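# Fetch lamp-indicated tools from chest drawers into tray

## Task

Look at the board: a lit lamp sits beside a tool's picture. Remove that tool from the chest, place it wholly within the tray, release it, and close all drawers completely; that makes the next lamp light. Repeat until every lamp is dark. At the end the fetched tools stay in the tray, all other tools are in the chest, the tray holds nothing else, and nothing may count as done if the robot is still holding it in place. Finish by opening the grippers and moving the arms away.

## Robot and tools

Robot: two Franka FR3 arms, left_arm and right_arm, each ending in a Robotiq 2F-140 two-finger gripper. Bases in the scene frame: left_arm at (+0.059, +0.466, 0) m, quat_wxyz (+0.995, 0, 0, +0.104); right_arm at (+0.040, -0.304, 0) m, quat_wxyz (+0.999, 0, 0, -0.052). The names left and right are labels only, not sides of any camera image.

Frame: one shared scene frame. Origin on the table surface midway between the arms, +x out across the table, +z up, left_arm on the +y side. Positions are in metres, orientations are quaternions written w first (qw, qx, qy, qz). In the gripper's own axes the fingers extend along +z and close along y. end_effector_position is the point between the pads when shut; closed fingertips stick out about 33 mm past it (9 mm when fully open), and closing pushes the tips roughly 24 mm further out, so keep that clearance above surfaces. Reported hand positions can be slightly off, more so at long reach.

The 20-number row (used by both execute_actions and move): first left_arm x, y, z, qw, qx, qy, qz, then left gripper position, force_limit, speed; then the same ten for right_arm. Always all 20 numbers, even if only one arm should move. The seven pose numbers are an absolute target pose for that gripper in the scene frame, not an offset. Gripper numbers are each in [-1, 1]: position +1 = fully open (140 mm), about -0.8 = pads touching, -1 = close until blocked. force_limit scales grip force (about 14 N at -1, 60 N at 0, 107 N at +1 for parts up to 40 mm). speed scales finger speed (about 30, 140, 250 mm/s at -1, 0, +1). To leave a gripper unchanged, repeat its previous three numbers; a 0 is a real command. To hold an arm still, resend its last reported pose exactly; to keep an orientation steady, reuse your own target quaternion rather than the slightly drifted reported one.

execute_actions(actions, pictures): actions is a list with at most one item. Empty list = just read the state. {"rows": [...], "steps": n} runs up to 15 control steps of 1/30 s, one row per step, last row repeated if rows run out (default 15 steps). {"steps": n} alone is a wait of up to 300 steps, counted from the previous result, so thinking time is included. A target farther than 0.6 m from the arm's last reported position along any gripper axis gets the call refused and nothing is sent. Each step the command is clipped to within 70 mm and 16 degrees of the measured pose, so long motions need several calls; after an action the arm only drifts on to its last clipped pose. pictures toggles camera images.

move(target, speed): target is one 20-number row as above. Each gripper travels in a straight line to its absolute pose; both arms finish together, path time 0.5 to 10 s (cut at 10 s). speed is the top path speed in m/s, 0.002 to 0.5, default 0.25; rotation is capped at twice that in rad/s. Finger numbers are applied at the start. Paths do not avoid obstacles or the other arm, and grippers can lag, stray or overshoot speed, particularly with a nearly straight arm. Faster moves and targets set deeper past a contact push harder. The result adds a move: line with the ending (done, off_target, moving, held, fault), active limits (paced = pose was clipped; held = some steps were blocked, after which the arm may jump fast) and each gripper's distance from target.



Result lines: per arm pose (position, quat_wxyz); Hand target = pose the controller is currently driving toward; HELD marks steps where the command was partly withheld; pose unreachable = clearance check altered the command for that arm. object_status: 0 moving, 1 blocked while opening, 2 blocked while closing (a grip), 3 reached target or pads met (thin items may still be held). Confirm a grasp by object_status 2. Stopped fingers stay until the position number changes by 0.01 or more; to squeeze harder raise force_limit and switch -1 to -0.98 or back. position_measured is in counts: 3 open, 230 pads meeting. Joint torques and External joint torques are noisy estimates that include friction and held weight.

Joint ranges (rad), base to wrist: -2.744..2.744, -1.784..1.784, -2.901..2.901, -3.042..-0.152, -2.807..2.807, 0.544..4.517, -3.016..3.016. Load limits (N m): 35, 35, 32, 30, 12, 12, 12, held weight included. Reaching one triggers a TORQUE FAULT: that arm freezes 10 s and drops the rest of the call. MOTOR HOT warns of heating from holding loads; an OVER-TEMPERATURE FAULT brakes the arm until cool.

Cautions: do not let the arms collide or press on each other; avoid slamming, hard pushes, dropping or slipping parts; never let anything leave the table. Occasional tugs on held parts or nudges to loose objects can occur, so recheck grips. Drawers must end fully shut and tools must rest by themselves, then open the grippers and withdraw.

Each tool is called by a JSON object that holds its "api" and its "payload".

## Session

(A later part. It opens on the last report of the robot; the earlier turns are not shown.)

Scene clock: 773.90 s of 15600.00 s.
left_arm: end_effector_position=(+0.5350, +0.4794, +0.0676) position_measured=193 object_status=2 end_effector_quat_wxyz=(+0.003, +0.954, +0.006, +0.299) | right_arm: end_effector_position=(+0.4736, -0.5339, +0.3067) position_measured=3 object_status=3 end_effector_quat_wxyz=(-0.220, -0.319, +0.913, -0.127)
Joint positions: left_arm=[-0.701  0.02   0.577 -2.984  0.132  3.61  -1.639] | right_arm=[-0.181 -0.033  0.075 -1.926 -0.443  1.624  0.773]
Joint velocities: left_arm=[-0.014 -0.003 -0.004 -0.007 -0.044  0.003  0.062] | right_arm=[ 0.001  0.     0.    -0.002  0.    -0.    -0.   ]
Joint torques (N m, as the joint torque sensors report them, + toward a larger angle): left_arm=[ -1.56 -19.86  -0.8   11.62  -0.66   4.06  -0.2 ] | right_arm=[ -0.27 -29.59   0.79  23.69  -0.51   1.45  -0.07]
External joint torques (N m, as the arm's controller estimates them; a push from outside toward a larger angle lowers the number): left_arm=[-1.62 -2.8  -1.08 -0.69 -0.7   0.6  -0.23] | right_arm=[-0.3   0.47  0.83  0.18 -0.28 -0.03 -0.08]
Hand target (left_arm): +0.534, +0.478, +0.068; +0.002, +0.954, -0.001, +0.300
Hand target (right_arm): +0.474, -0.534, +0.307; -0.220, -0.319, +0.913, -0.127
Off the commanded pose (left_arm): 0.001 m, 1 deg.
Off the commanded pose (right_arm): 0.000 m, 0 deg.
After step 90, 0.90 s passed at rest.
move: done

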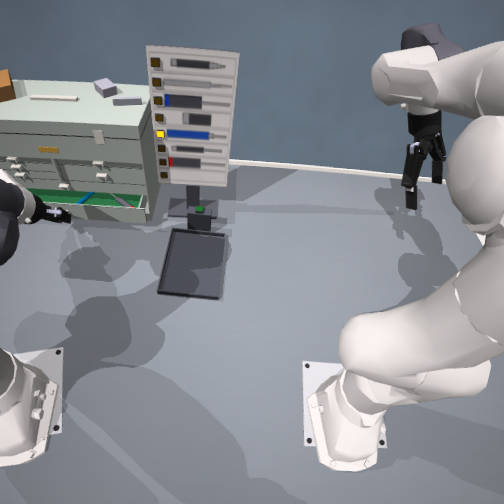

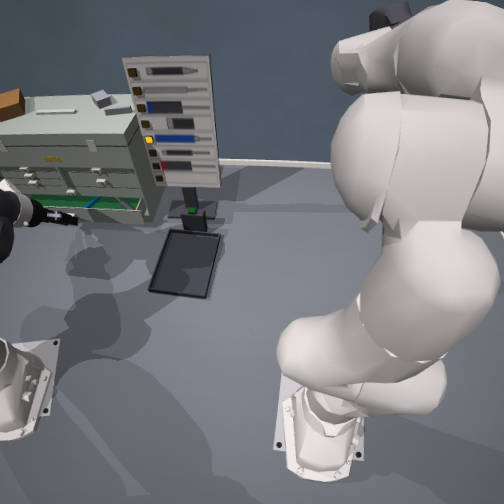

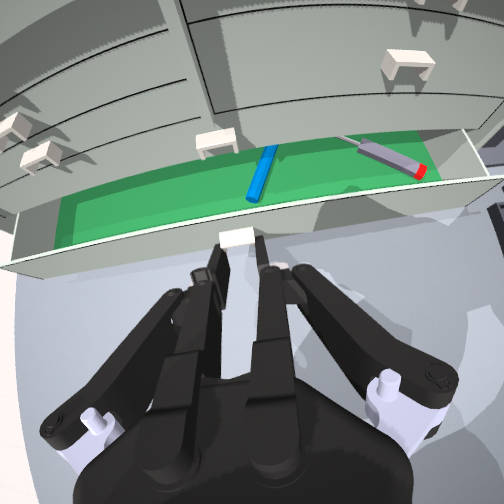

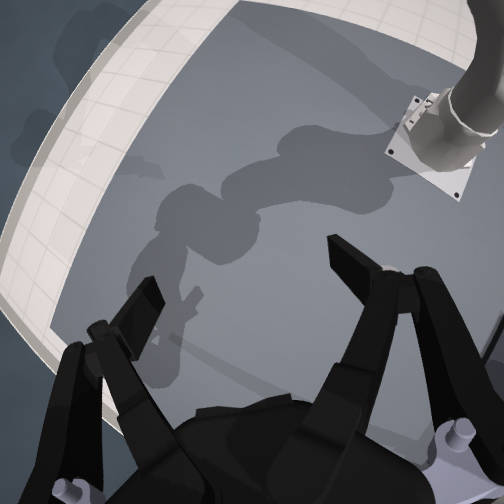

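{"api": "move", "payload": {"target": [0.533,0.479,0.070,0,0.954,0,0.301,-0.25,0,0.5,0.4736,-0.5339,0.3067,-0.220,-0.319,0.913,-0.127,1,0,0], "speed": 0.005}}

{"api": "move", "payload": {"target": [0.530,0.479,0.078,0,0.9945,0,0.1045,-0.25,0,0.5,0.4736,-0.5339,0.3067,-0.220,-0.319,0.913,-0.127,1,0,0], "speed": 0.05}}

{"api": "move", "payload": {"target": [0.540,0.479,0.073,0,0.9945,0,0.1045,-0.25,0,0.5,0.4736,-0.5339,0.3067,-0.220,-0.319,0.913,-0.127,1,0,0], "speed": 0.015}}

{"api": "move", "payload": {"target": [0.540,0.479,0.073,0,0.9945,0,0.1045,-1,0,-0.5,0.4736,-0.5339,0.3067,-0.220,-0.319,0.913,-0.127,1,0,0], "speed": 0.015}}

Scene clock: 797.67 s of 15600.00 s.
left_arm: end_effector_position=(+0.5335, +0.4804, +0.0699) position_measured=160 object_status=3 end_effector_quat_wxyz=(+0.001, +0.954, +0.004, +0.301) | right_arm: end_effector_position=(+0.4736, -0.5339, +0.3067) position_measured=3 object_status=3 end_effector_quat_wxyz=(-0.220, -0.319, +0.913, -0.127)
Joint positions: left_arm=[-0.706  0.007  0.573 -2.993  0.101  3.61  -1.61 ] | right_arm=[-0.181 -0.033  0.075 -1.926 -0.443  1.624  0.773]
Joint velocities: left_arm=[ 0.    -0.001 -0.003 -0.001 -0.015  0.     0.017] | right_arm=[ 0.001  0.001  0.001  0.    -0.001 -0.001 -0.   ]
Joint torques (N m, as the joint torque sensors report them, + toward a larger angle): left_arm=[ -1.46 -18.99   1.27  11.33  -0.39   3.61   0.32] | right_arm=[ -0.16 -29.54   1.    23.75  -0.5    1.47  -0.12]
External joint torques (N m, as the arm's controller estimates them; a push from outside toward a larger angle lowers the number): left_arm=[-1.49 -2.23  1.17 -1.05 -0.46  0.15  0.3 ] | right_arm=[-0.29  0.57  0.94  0.19 -0.28 -0.02 -0.13]
Hand target (left_arm): +0.533, +0.479, +0.070; +0.000, +0.954, -0.000, +0.301
Hand target (right_arm): +0.474, -0.534, +0.307; -0.220, -0.319, +0.913, -0.127
Off the commanded pose (left_arm): 0.002 m, 1 deg.
Off the commanded pose (right_arm): 0.000 m, 0 deg.
After step 90, 19.93 s passed at rest.
move: done

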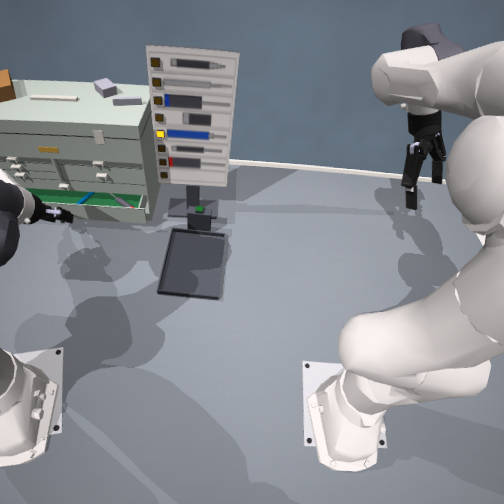

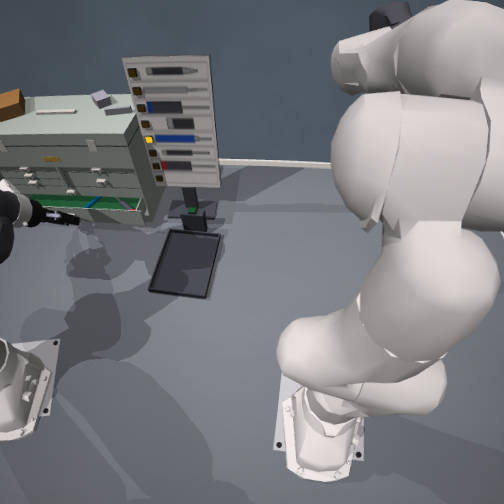

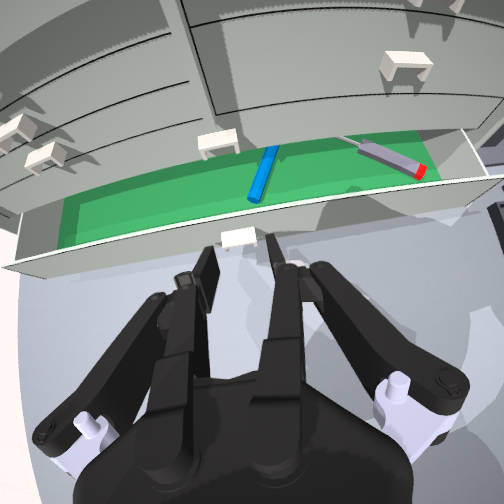

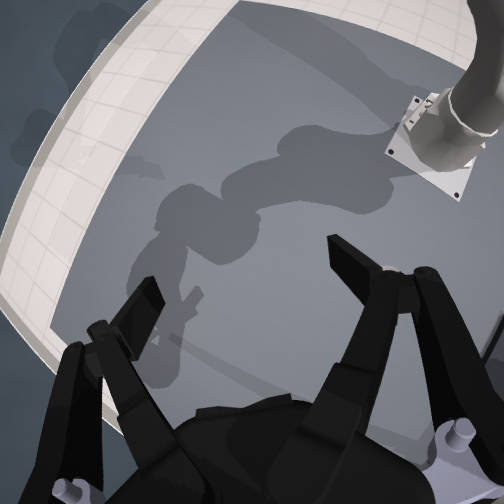

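Scene clock: 802.17 s of 15600.00 s.
left_arm: end_effector_position=(+0.5292, +0.4767, +0.0802) position_measured=160 object_status=3 end_effector_quat_wxyz=(-0.000, +0.994, -0.002, +0.107) | right_arm: end_effector_position=(+0.4736, -0.5339, +0.3067) position_measured=3 object_status=3 end_effector_quat_wxyz=(-0.220, -0.319, +0.913, -0.127)
Joint positions: left_arm=[-0.242 -0.116  0.06  -2.705  0.003  2.804 -1.544] | right_arm=[-0.181 -0.033  0.075 -1.926 -0.443  1.624  0.773]
Joint velocities: left_arm=[-0.001  0.002  0.001  0.002  0.001 -0.012 -0.005] | right_arm=[-0.001 -0.001  0.001  0.     0.001  0.001  0.001]
Joint torques (N m, as the joint torque sensors report them, + toward a larger angle): left_arm=[  0.22 -22.43  -0.02  20.85   1.     2.74  -0.19] | right_arm=[ -0.07 -29.78   0.83  23.47  -0.58   1.5   -0.16]
External joint torques (N m, as the arm's controller estimates them; a push from outside toward a larger angle lowers the number): left_arm=[ 0.19  0.23  0.23  1.79  0.54 -0.24 -0.2 ] | right_arm=[-0.03  0.44  0.94 -0.14 -0.35  0.01 -0.17]
Hand target (left_arm): +0.529, +0.477, +0.080; -0.000, +0.994, -0.000, +0.105
Hand target (right_arm): +0.474, -0.534, +0.307; -0.220, -0.319, +0.913, -0.127
Off the commanded pose (left_arm): 0.003 m, 0 deg.
Off the commanded pose (right_arm): 0.000 m, 0 deg.
move: done

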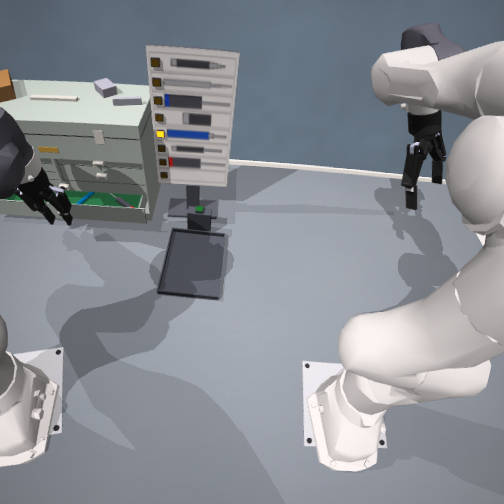

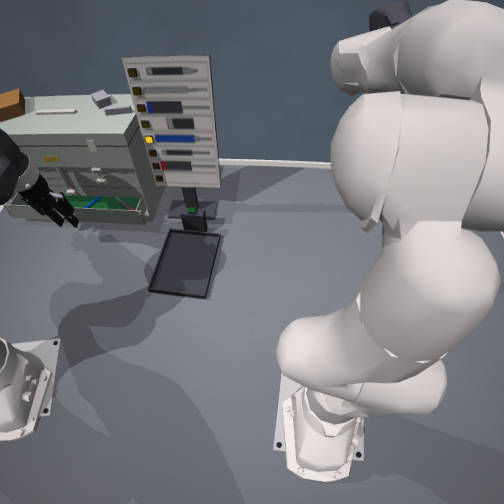

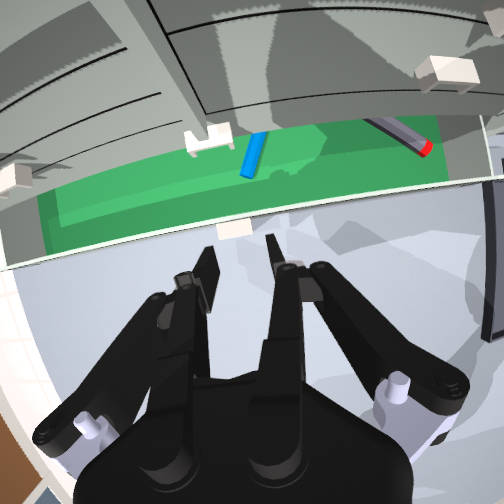

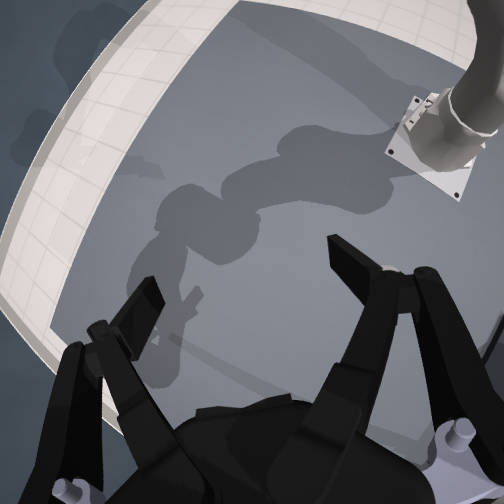

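Scene clock: 803.27 s of 15600.00 s.
left_arm: end_effector_position=(+0.5382, +0.4781, +0.0725) position_measured=160 object_status=3 end_effector_quat_wxyz=(-0.001, +0.995, +0.000, +0.103) | right_arm: end_effector_position=(+0.4736, -0.5339, +0.3067) position_measured=3 object_status=3 end_effector_quat_wxyz=(-0.220, -0.319, +0.913, -0.127)
Joint positions: left_arm=[-0.242 -0.068  0.061 -2.671 -0.001  2.809 -1.542] | right_arm=[-0.181 -0.033  0.075 -1.926 -0.443  1.624  0.773]
Joint velocities: left_arm=[ 0.     0.004  0.001  0.005 -0.002  0.002  0.001] | right_arm=[ 0.    -0.     0.     0.     0.     0.     0.001]
Joint torques (N m, as the joint torque sensors report them, + toward a larger angle): left_arm=[  0.08 -24.52   1.71  19.62  -0.17   3.51   0.41] | right_arm=[ -0.05 -29.71   1.    23.71  -0.54   1.49  -0.14]
External joint torques (N m, as the arm's controller estimates them; a push from outside toward a larger angle lowers the number): left_arm=[ 0.03 -0.25  1.83  0.71 -0.63  0.53  0.4 ] | right_arm=[-0.06  0.4   1.06  0.14 -0.31  0.   -0.15]
Hand target (left_arm): +0.540, +0.479, +0.073; -0.000, +0.995, +0.000, +0.105
Hand target (right_arm): +0.474, -0.534, +0.307; -0.220, -0.319, +0.913, -0.127
Off the commanded pose (left_arm): 0.002 m, 0 deg.
Off the commanded pose (right_arm): 0.000 m, 0 deg.
move: done

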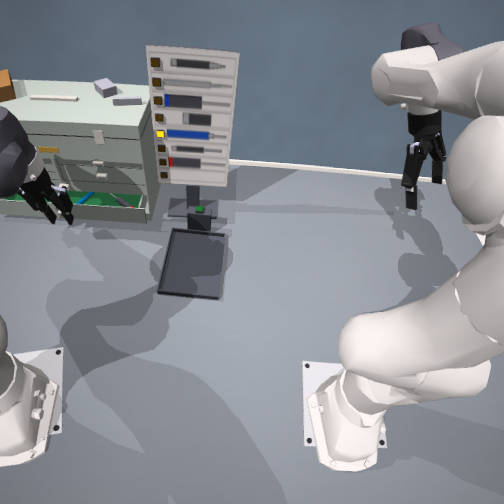

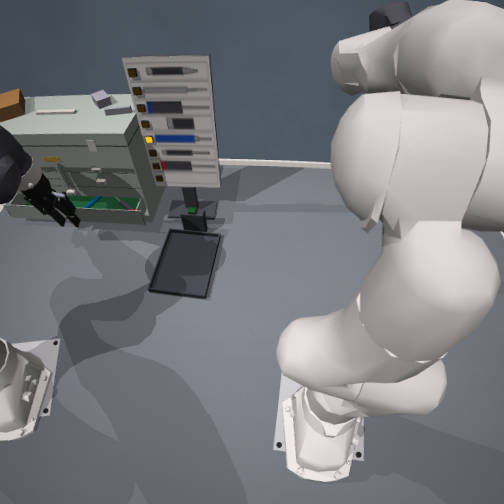

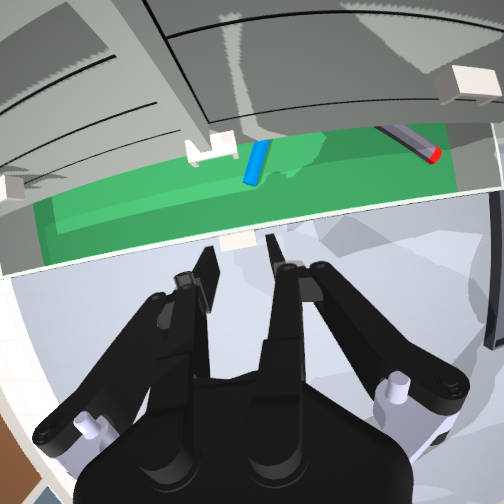

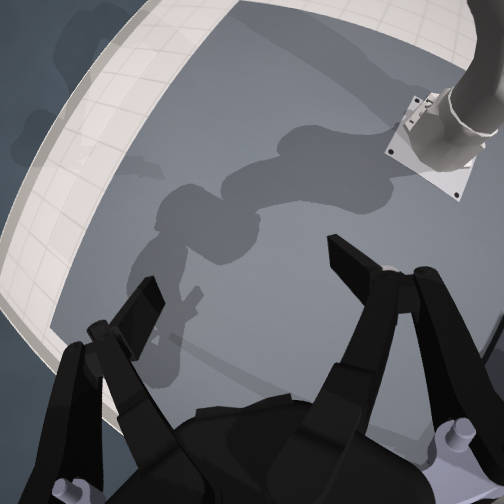

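Scene clock: 803.97 s of 15600.00 s.
left_arm: end_effector_position=(+0.5384, +0.4773, +0.0727) position_measured=194 object_status=2 end_effector_quat_wxyz=(-0.000, +0.995, -0.000, +0.103) | right_arm: end_effector_position=(+0.4736, -0.5339, +0.3067) position_measured=3 object_status=3 end_effector_quat_wxyz=(-0.220, -0.319, +0.913, -0.127)
Joint positions: left_arm=[-0.243 -0.068  0.061 -2.671 -0.004  2.809 -1.54 ] | right_arm=[-0.181 -0.033  0.075 -1.926 -0.443  1.624  0.773]
Joint velocities: left_arm=[ 0.     0.002  0.001  0.    -0.002  0.     0.003] | right_arm=[ 0.     0.001  0.001  0.001 -0.    -0.001 -0.001]
Joint torques (N m, as the joint torque sensors report them, + toward a larger angle): left_arm=[  0.92 -24.13   2.32  20.79  -0.01   3.55   0.34] | right_arm=[ -0.32 -29.42   0.64  23.78  -0.5    1.5   -0.12]
External joint torques (N m, as the arm's controller estimates them; a push from outside toward a larger angle lowers the number): left_arm=[ 0.92 -0.02  2.5   1.96 -0.47  0.59  0.34] | right_arm=[-0.39  0.72  0.64  0.19 -0.28  0.   -0.13]
Hand target (left_arm): +0.540, +0.479, +0.073; +0.000, +0.995, -0.000, +0.104
Hand target (right_arm): +0.474, -0.534, +0.307; -0.220, -0.319, +0.913, -0.127
Off the commanded pose (left_arm): 0.002 m, 0 deg.
Off the commanded pose (right_arm): 0.000 m, 0 deg.
move: done

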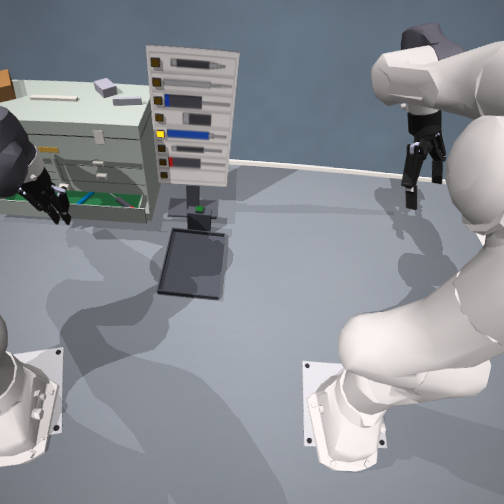

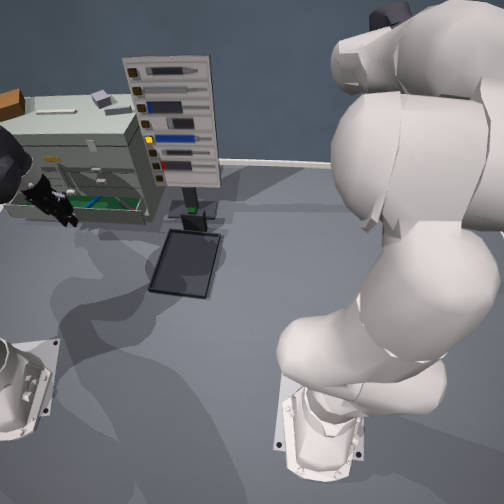

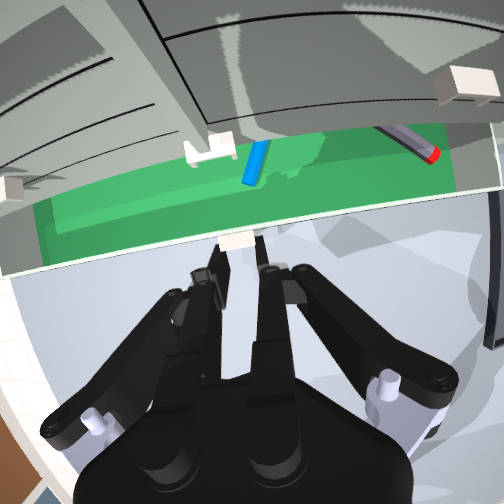

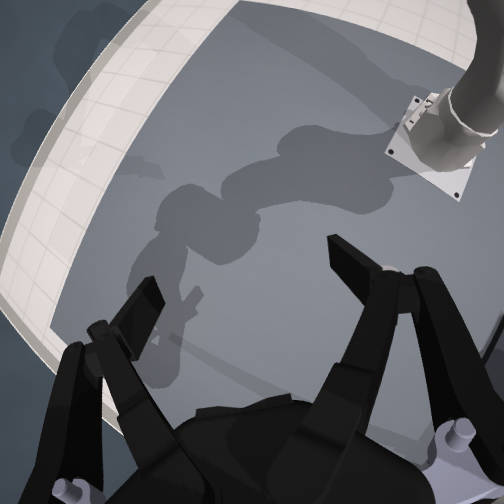

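Open 0.058 now; pull to ≈0.165.

{"api": "move", "payload": {"target": [0.432,0.479,0.073,0,0.9945,0,0.1045,-1,0,-0.5,0.4736,-0.5339,0.3067,-0.220,-0.319,0.913,-0.127,1,0,0], "speed": 0.06}}

{"api": "move", "payload": {"target": [0.430,0.479,0.074,0,0.9945,0,0.1045,-0.25,0,0.5,0.4736,-0.5339,0.3067,-0.220,-0.319,0.913,-0.127,1,0,0], "speed": 0.005}}

{"api": "move", "payload": {"target": [0.425,0.479,0.15,0,0.9945,0,0.1045,-0.25,0,0.5,0.4736,-0.5339,0.3067,-0.220,-0.319,0.913,-0.127,1,0,0], "speed": 0.08}}

{"api": "move", "payload": {"target": [0.50,0.455,0.15,0,1,0,0,-0.25,0,0.5,0.4736,-0.5339,0.3067,-0.220,-0.319,0.913,-0.127,1,0,0], "speed": 0.08}}

Scene clock: 820.40 s of 15600.00 s.
left_arm: end_effector_position=(+0.4330, +0.4791, +0.0719) position_measured=194 object_status=2 end_effector_quat_wxyz=(+0.003, +0.994, +0.002, +0.105) | right_arm: end_effector_position=(+0.4736, -0.5339, +0.3067) position_measured=3 object_status=3 end_effector_quat_wxyz=(-0.220, -0.319, +0.913, -0.127)
Joint positions: left_arm=[-0.214 -0.381  0.06  -3.001  0.019  2.831 -1.541] | right_arm=[-0.181 -0.033  0.075 -1.926 -0.443  1.624  0.773]
Joint velocities: left_arm=[ 0.001 -0.005 -0.003 -0.001 -0.    -0.003  0.   ] | right_arm=[-0.     0.    -0.002 -0.001 -0.002 -0.    -0.   ]
Joint torques (N m, as the joint torque sensors report them, + toward a larger angle): left_arm=[ -1.54 -15.1   -3.32  17.89   0.81   2.55  -0.2 ] | right_arm=[ -0.1  -29.84   0.77  23.6   -0.52   1.48  -0.1 ]
External joint torques (N m, as the arm's controller estimates them; a push from outside toward a larger angle lowers the number): left_arm=[-1.51 -2.13 -2.53 -0.82  0.34 -0.45 -0.2 ] | right_arm=[ 0.04  0.25  0.99  0.05 -0.28  0.   -0.11]
Hand target (left_arm): +0.432, +0.477, +0.072; +0.003, +0.995, -0.000, +0.105
Hand target (right_arm): +0.474, -0.534, +0.307; -0.220, -0.319, +0.913, -0.127
Off the commanded pose (left_arm): 0.001 m, 0 deg.
Off the commanded pose (right_arm): 0.000 m, 0 deg.
After step 90, 11.33 s passed at rest.
move: done

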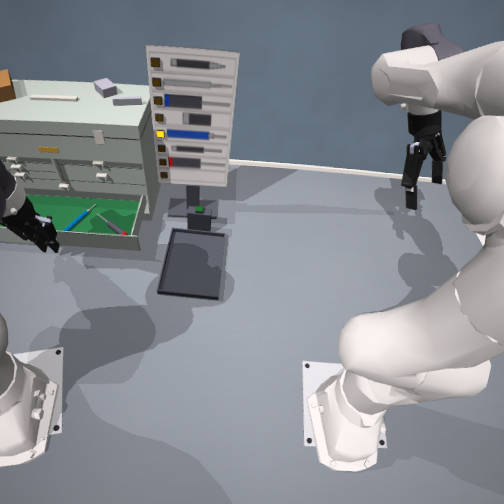

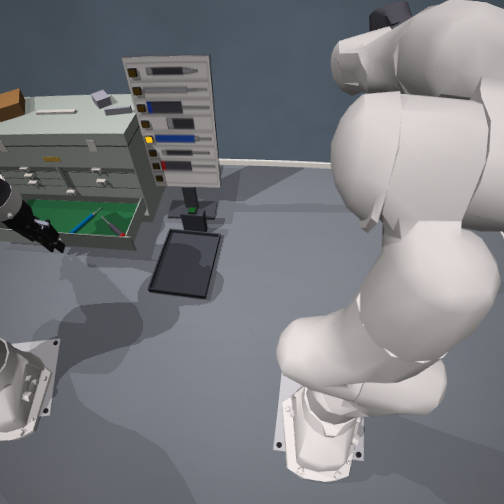

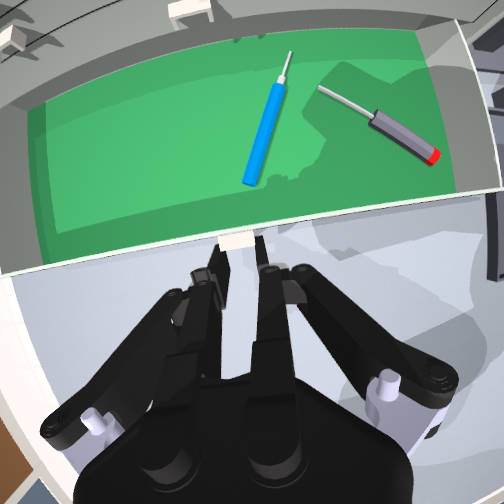

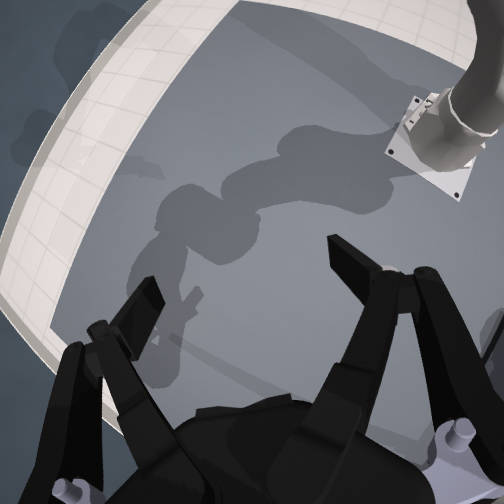

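Scene clock: 821.43 s of 15600.00 s.
left_arm: end_effector_position=(+0.4318, +0.4785, +0.0748) position_measured=160 object_status=3 end_effector_quat_wxyz=(+0.001, +0.994, -0.002, +0.107) | right_arm: end_effector_position=(+0.4736, -0.5339, +0.3067) position_measured=3 object_status=3 end_effector_quat_wxyz=(-0.220, -0.319, +0.913, -0.127)
Joint positions: left_arm=[-0.207 -0.397  0.048 -3.006  0.023  2.822 -1.542] | right_arm=[-0.181 -0.033  0.075 -1.926 -0.443  1.624  0.773]
Joint velocities: left_arm=[ 0.002 -0.001 -0.006 -0.     0.001 -0.004  0.001] | right_arm=[ 0.001 -0.001  0.     0.    -0.001  0.001 -0.001]
Joint torques (N m, as the joint torque sensors report them, + toward a larger angle): left_arm=[  0.8  -14.44  -1.3   18.5    0.87   2.62  -0.15] | right_arm=[ -0.08 -29.7    0.87  23.36  -0.47   1.48  -0.14]
External joint torques (N m, as the arm's controller estimates them; a push from outside toward a larger angle lowers the number): left_arm=[ 0.85 -1.86 -0.56 -0.38  0.41 -0.38 -0.16] | right_arm=[-0.1   0.49  0.92 -0.24 -0.24 -0.02 -0.15]
Hand target (left_arm): +0.430, +0.479, +0.074; +0.000, +0.995, +0.000, +0.105
Hand target (right_arm): +0.474, -0.534, +0.307; -0.220, -0.319, +0.913, -0.127
Off the commanded pose (left_arm): 0.002 m, 0 deg.
Off the commanded pose (right_arm): 0.000 m, 0 deg.
move: done

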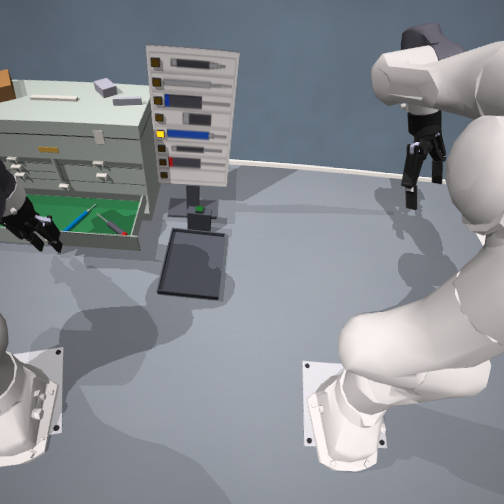

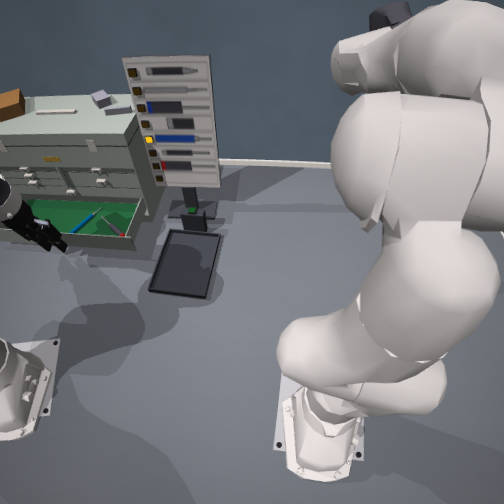

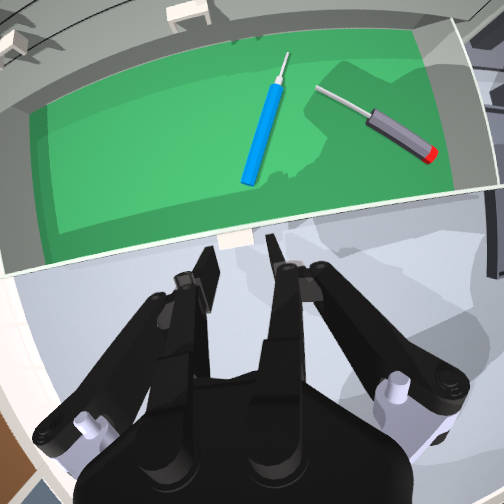

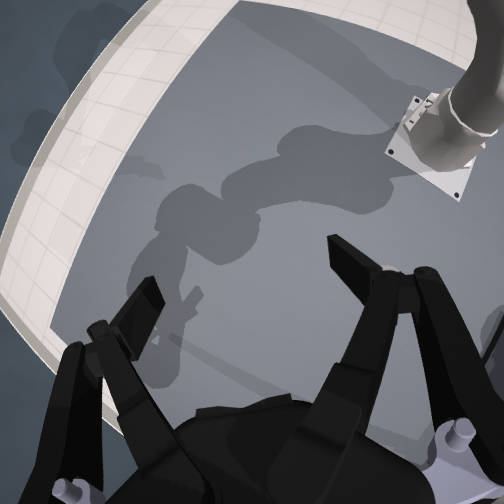

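Scene clock: 823.00 s of 15600.00 s.
left_arm: end_effector_position=(+0.4259, +0.4776, +0.1485) position_measured=160 object_status=3 end_effector_quat_wxyz=(+0.003, +0.994, -0.002, +0.105) | right_arm: end_effector_position=(+0.4736, -0.5339, +0.3067) position_measured=3 object_status=3 end_effector_quat_wxyz=(-0.220, -0.319, +0.913, -0.127)
Joint positions: left_arm=[-0.207 -0.658  0.047 -2.951  0.023  2.504 -1.542] | right_arm=[-0.181 -0.033  0.075 -1.926 -0.443  1.624  0.773]
Joint velocities: left_arm=[ 0.    -0.002 -0.     0.     0.    -0.011  0.001] | right_arm=[-0.    -0.001 -0.001 -0.     0.002 -0.001 -0.001]
Joint torques (N m, as the joint torque sensors report them, + toward a larger angle): left_arm=[-0.11 -9.57 -0.93 24.26  0.41  2.63 -0.12] | right_arm=[ -0.09 -29.45   1.52  23.52  -0.5    1.48  -0.11]
External joint torques (N m, as the arm's controller estimates them; a push from outside toward a larger angle lowers the number): left_arm=[-0.11 -1.74  0.22  1.48 -0.25 -0.36 -0.13] | right_arm=[-0.06  0.74  1.62 -0.09 -0.27  0.   -0.12]
Hand target (left_arm): +0.426, +0.477, +0.149; +0.003, +0.995, -0.002, +0.105
Hand target (right_arm): +0.474, -0.534, +0.307; -0.220, -0.319, +0.913, -0.127
Off the commanded pose (left_arm): 0.002 m, 0 deg.
Off the commanded pose (right_arm): 0.000 m, 0 deg.
move: done

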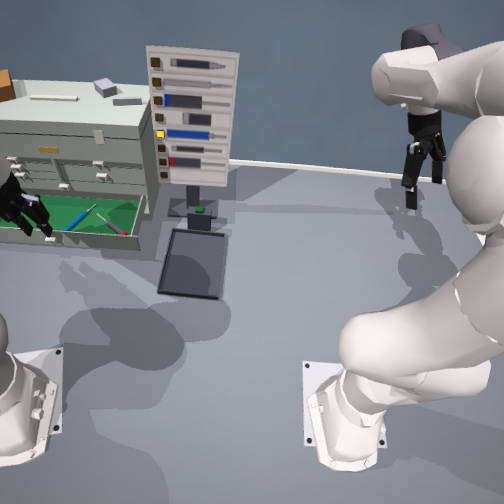

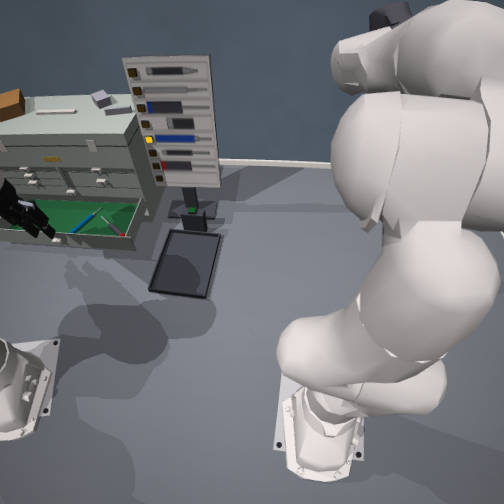

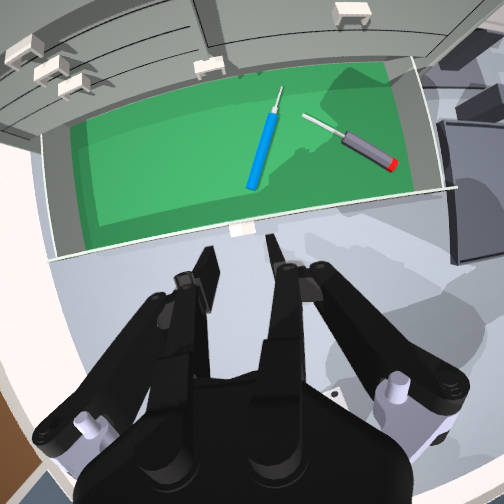

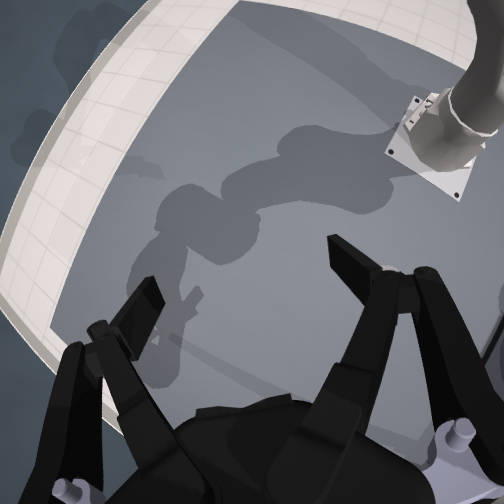

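Scene clock: 824.80 s of 15600.00 s.
left_arm: end_effector_position=(+0.5001, +0.4585, +0.1527) position_measured=160 object_status=3 end_effector_quat_wxyz=(-0.005, +1.000, -0.001, +0.002) | right_arm: end_effector_position=(+0.4736, -0.5339, +0.3067) position_measured=3 object_status=3 end_effector_quat_wxyz=(-0.220, -0.319, +0.913, -0.127)
Joint positions: left_arm=[-0.212 -0.232 -0.019 -2.515  0.009  2.287 -1.597] | right_arm=[-0.181 -0.033  0.075 -1.926 -0.443  1.624  0.773]
Joint velocities: left_arm=[ 0.     0.002 -0.001  0.001 -0.001 -0.016 -0.01 ] | right_arm=[ 0.    -0.    -0.002 -0.     0.001 -0.001 -0.001]
Joint torques (N m, as the joint torque sensors report them, + toward a larger angle): left_arm=[ -0.36 -21.24  -0.14  24.14   0.27   2.18  -0.23] | right_arm=[ -0.45 -29.7    0.96  23.57  -0.52   1.48  -0.12]
External joint torques (N m, as the arm's controller estimates them; a push from outside toward a larger angle lowers the number): left_arm=[-0.28  0.77  0.05  1.79 -0.39 -0.35 -0.23] | right_arm=[-0.41  0.46  1.07 -0.03 -0.29 -0.01 -0.13]
Hand target (left_arm): +0.499, +0.458, +0.153; -0.005, +1.000, +0.002, -0.000
Hand target (right_arm): +0.474, -0.534, +0.307; -0.220, -0.319, +0.913, -0.127
Off the commanded pose (left_arm): 0.004 m, 1 deg.
Off the commanded pose (right_arm): 0.000 m, 0 deg.
move: off_target (left_arm)

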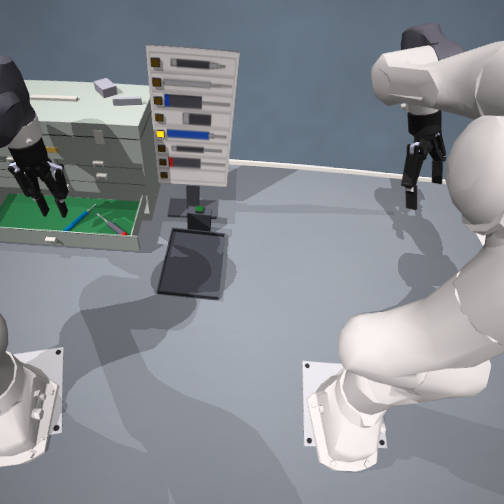

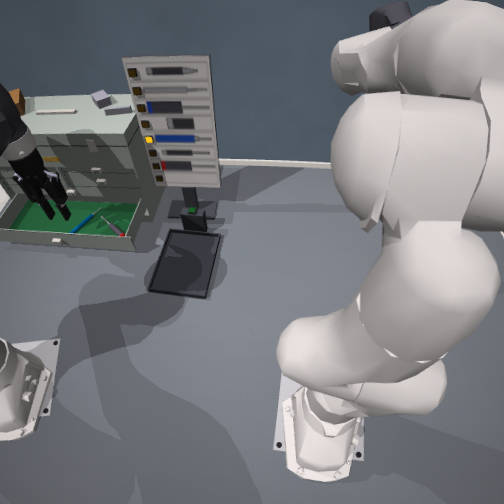

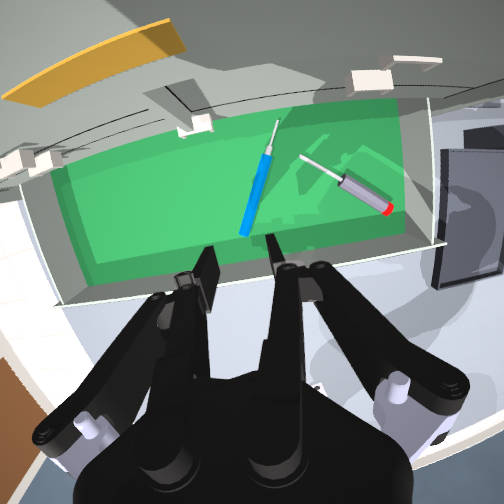

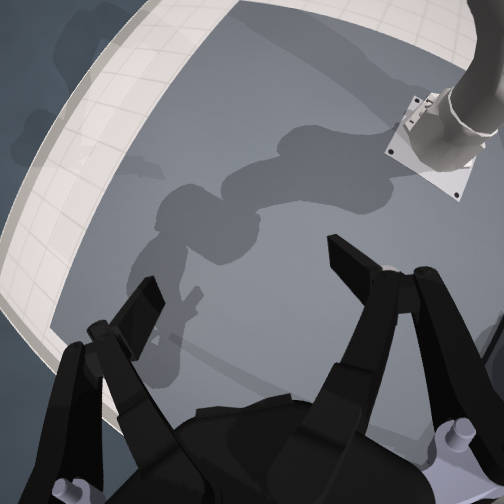

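{"api": "move", "payload": {"target": [0.522,0.456,0.115,0.032,0.962,-0.240,0.127,-0.25,0,0.5,0.4736,-0.5339,0.3067,-0.220,-0.319,0.913,-0.127,1,0,0], "speed": 0.1}}

Scene clock: 854.70 s of 15600.00 s.
left_arm: end_effector_position=(+0.5223, +0.4552, +0.1136) position_measured=160 object_status=3 end_effector_quat_wxyz=(+0.036, +0.963, -0.235, +0.125) | right_arm: end_effector_position=(+0.4736, -0.5339, +0.3067) position_measured=3 object_status=3 end_effector_quat_wxyz=(-0.220, -0.319, +0.913, -0.127)
Joint positions: left_arm=[-0.498 -0.239  0.328 -2.718 -0.145  2.71  -0.929] | right_arm=[-0.181 -0.033  0.075 -1.926 -0.443  1.624  0.773]
Joint velocities: left_arm=[-0.011  0.     0.01  -0.     0.001  0.002  0.032] | right_arm=[-0.     0.001 -0.001  0.    -0.001  0.    -0.001]
Joint torques (N m, as the joint torque sensors report them, + toward a larger angle): left_arm=[ -1.45 -19.63   0.68  20.06   0.26   3.43   0.13] | right_arm=[ -0.6  -29.9    0.66  23.74  -0.56   1.5   -0.12]
External joint torques (N m, as the arm's controller estimates them; a push from outside toward a larger angle lowers the number): left_arm=[-1.41 -1.21  2.83 -0.3  -0.45  0.49  0.12] | right_arm=[-0.55  0.29  0.78  0.13 -0.33  0.01 -0.13]
Hand target (left_arm): +0.522, +0.455, +0.113; +0.035, +0.962, -0.241, +0.126
Hand target (right_arm): +0.474, -0.534, +0.307; -0.220, -0.319, +0.913, -0.127
Off the commanded pose (left_arm): 0.002 m, 1 deg.
Off the commanded pose (right_arm): 0.000 m, 0 deg.
After step 90, 23.33 s passed at rest.
move: done

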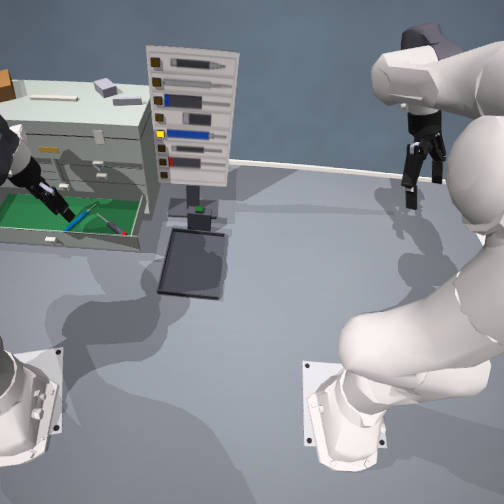

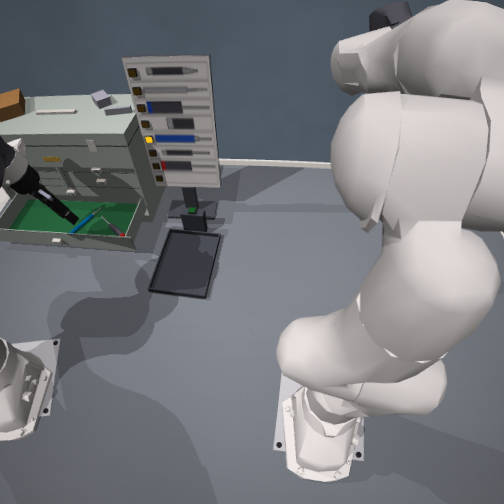

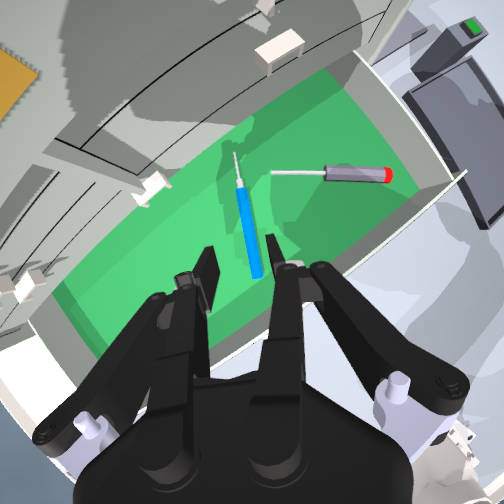

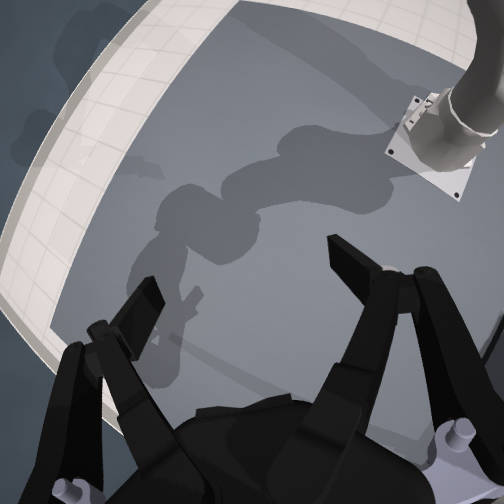

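{"api": "move", "payload": {"target": [0.526,0.452,0.085,0.032,0.962,-0.240,0.127,-0.25,0,0.5,0.4736,-0.5339,0.3067,-0.220,-0.319,0.913,-0.127,1,0,0], "speed": 0.04}}

{"api": "zoom_image", "payload": {"camera": "cam_left_wrist", "region": [150,120,350,320]}}

Scene clock: 864.33 s of 15600.00 s.
left_arm: end_effector_position=(+0.5257, +0.4527, +0.0859) position_measured=160 object_status=3 end_effector_quat_wxyz=(+0.032, +0.963, -0.236, +0.126) | right_arm: end_effector_position=(+0.4736, -0.5339, +0.3067) position_measured=3 object_status=3 end_effector_quat_wxyz=(-0.220, -0.319, +0.913, -0.127)
Joint positions: left_arm=[-0.544 -0.153  0.349 -2.724 -0.219  2.802 -0.877] | right_arm=[-0.181 -0.033  0.075 -1.926 -0.443  1.624  0.773]
Joint velocities: left_arm=[-0.002 -0.001  0.001 -0.001 -0.007  0.011  0.023] | right_arm=[-0.     0.002  0.     0.001 -0.     0.001  0.   ]
Joint torques (N m, as the joint torque sensors report them, + toward a larger angle): left_arm=[ -1.17 -20.32   0.93  18.86   0.24   3.4    0.4 ] | right_arm=[ -0.19 -29.57   0.94  23.67  -0.5    1.46  -0.11]
External joint torques (N m, as the arm's controller estimates them; a push from outside toward a larger angle lowers the number): left_arm=[-1.08 -0.55  2.46 -0.15 -0.47  0.49  0.39] | right_arm=[-0.19  0.51  1.01  0.1  -0.27 -0.03 -0.12]
Hand target (left_arm): +0.526, +0.453, +0.085; +0.031, +0.962, -0.240, +0.127
Hand target (right_arm): +0.474, -0.534, +0.307; -0.220, -0.319, +0.913, -0.127
Off the commanded pose (left_arm): 0.001 m, 1 deg.
Off the commanded pose (right_arm): 0.000 m, 0 deg.
After step 90, 5.47 s passed at rest.
move: done

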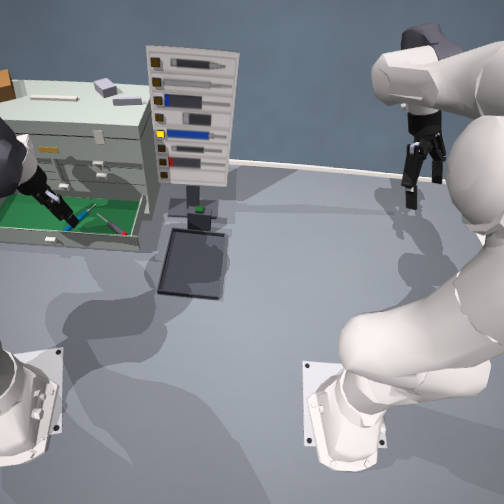

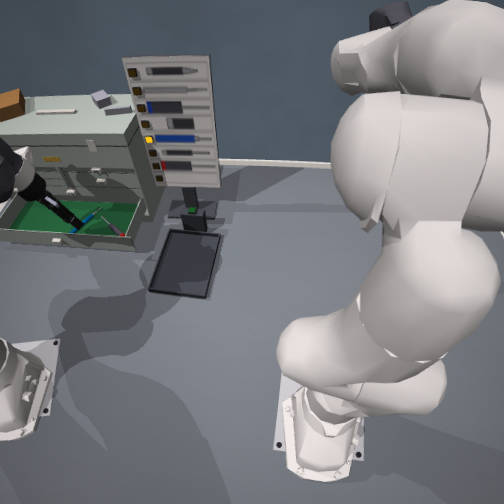

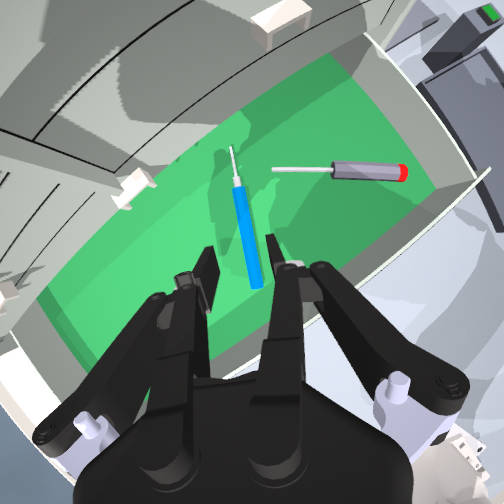

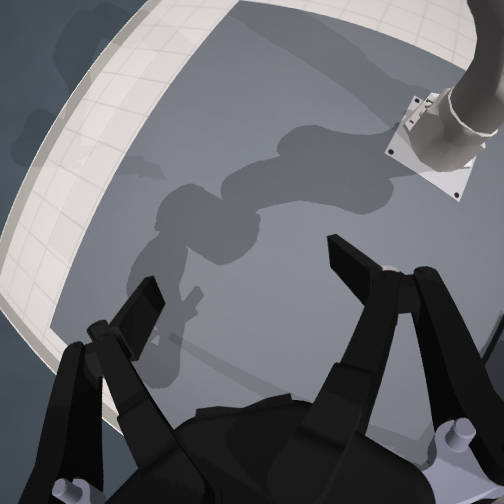

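Region (150, 120, 350, 320) of cam_left_wrist's 504x504 image, scaled by 2.520, with more detail than that image has.

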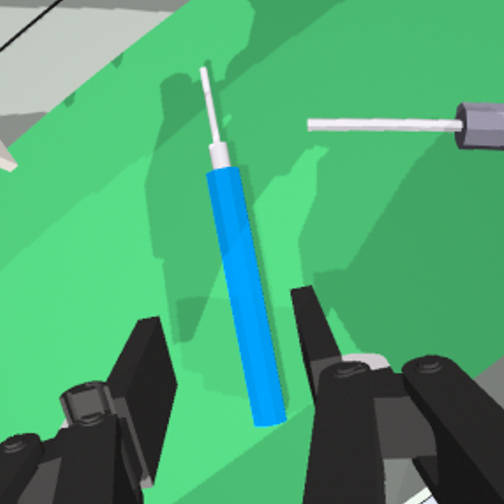

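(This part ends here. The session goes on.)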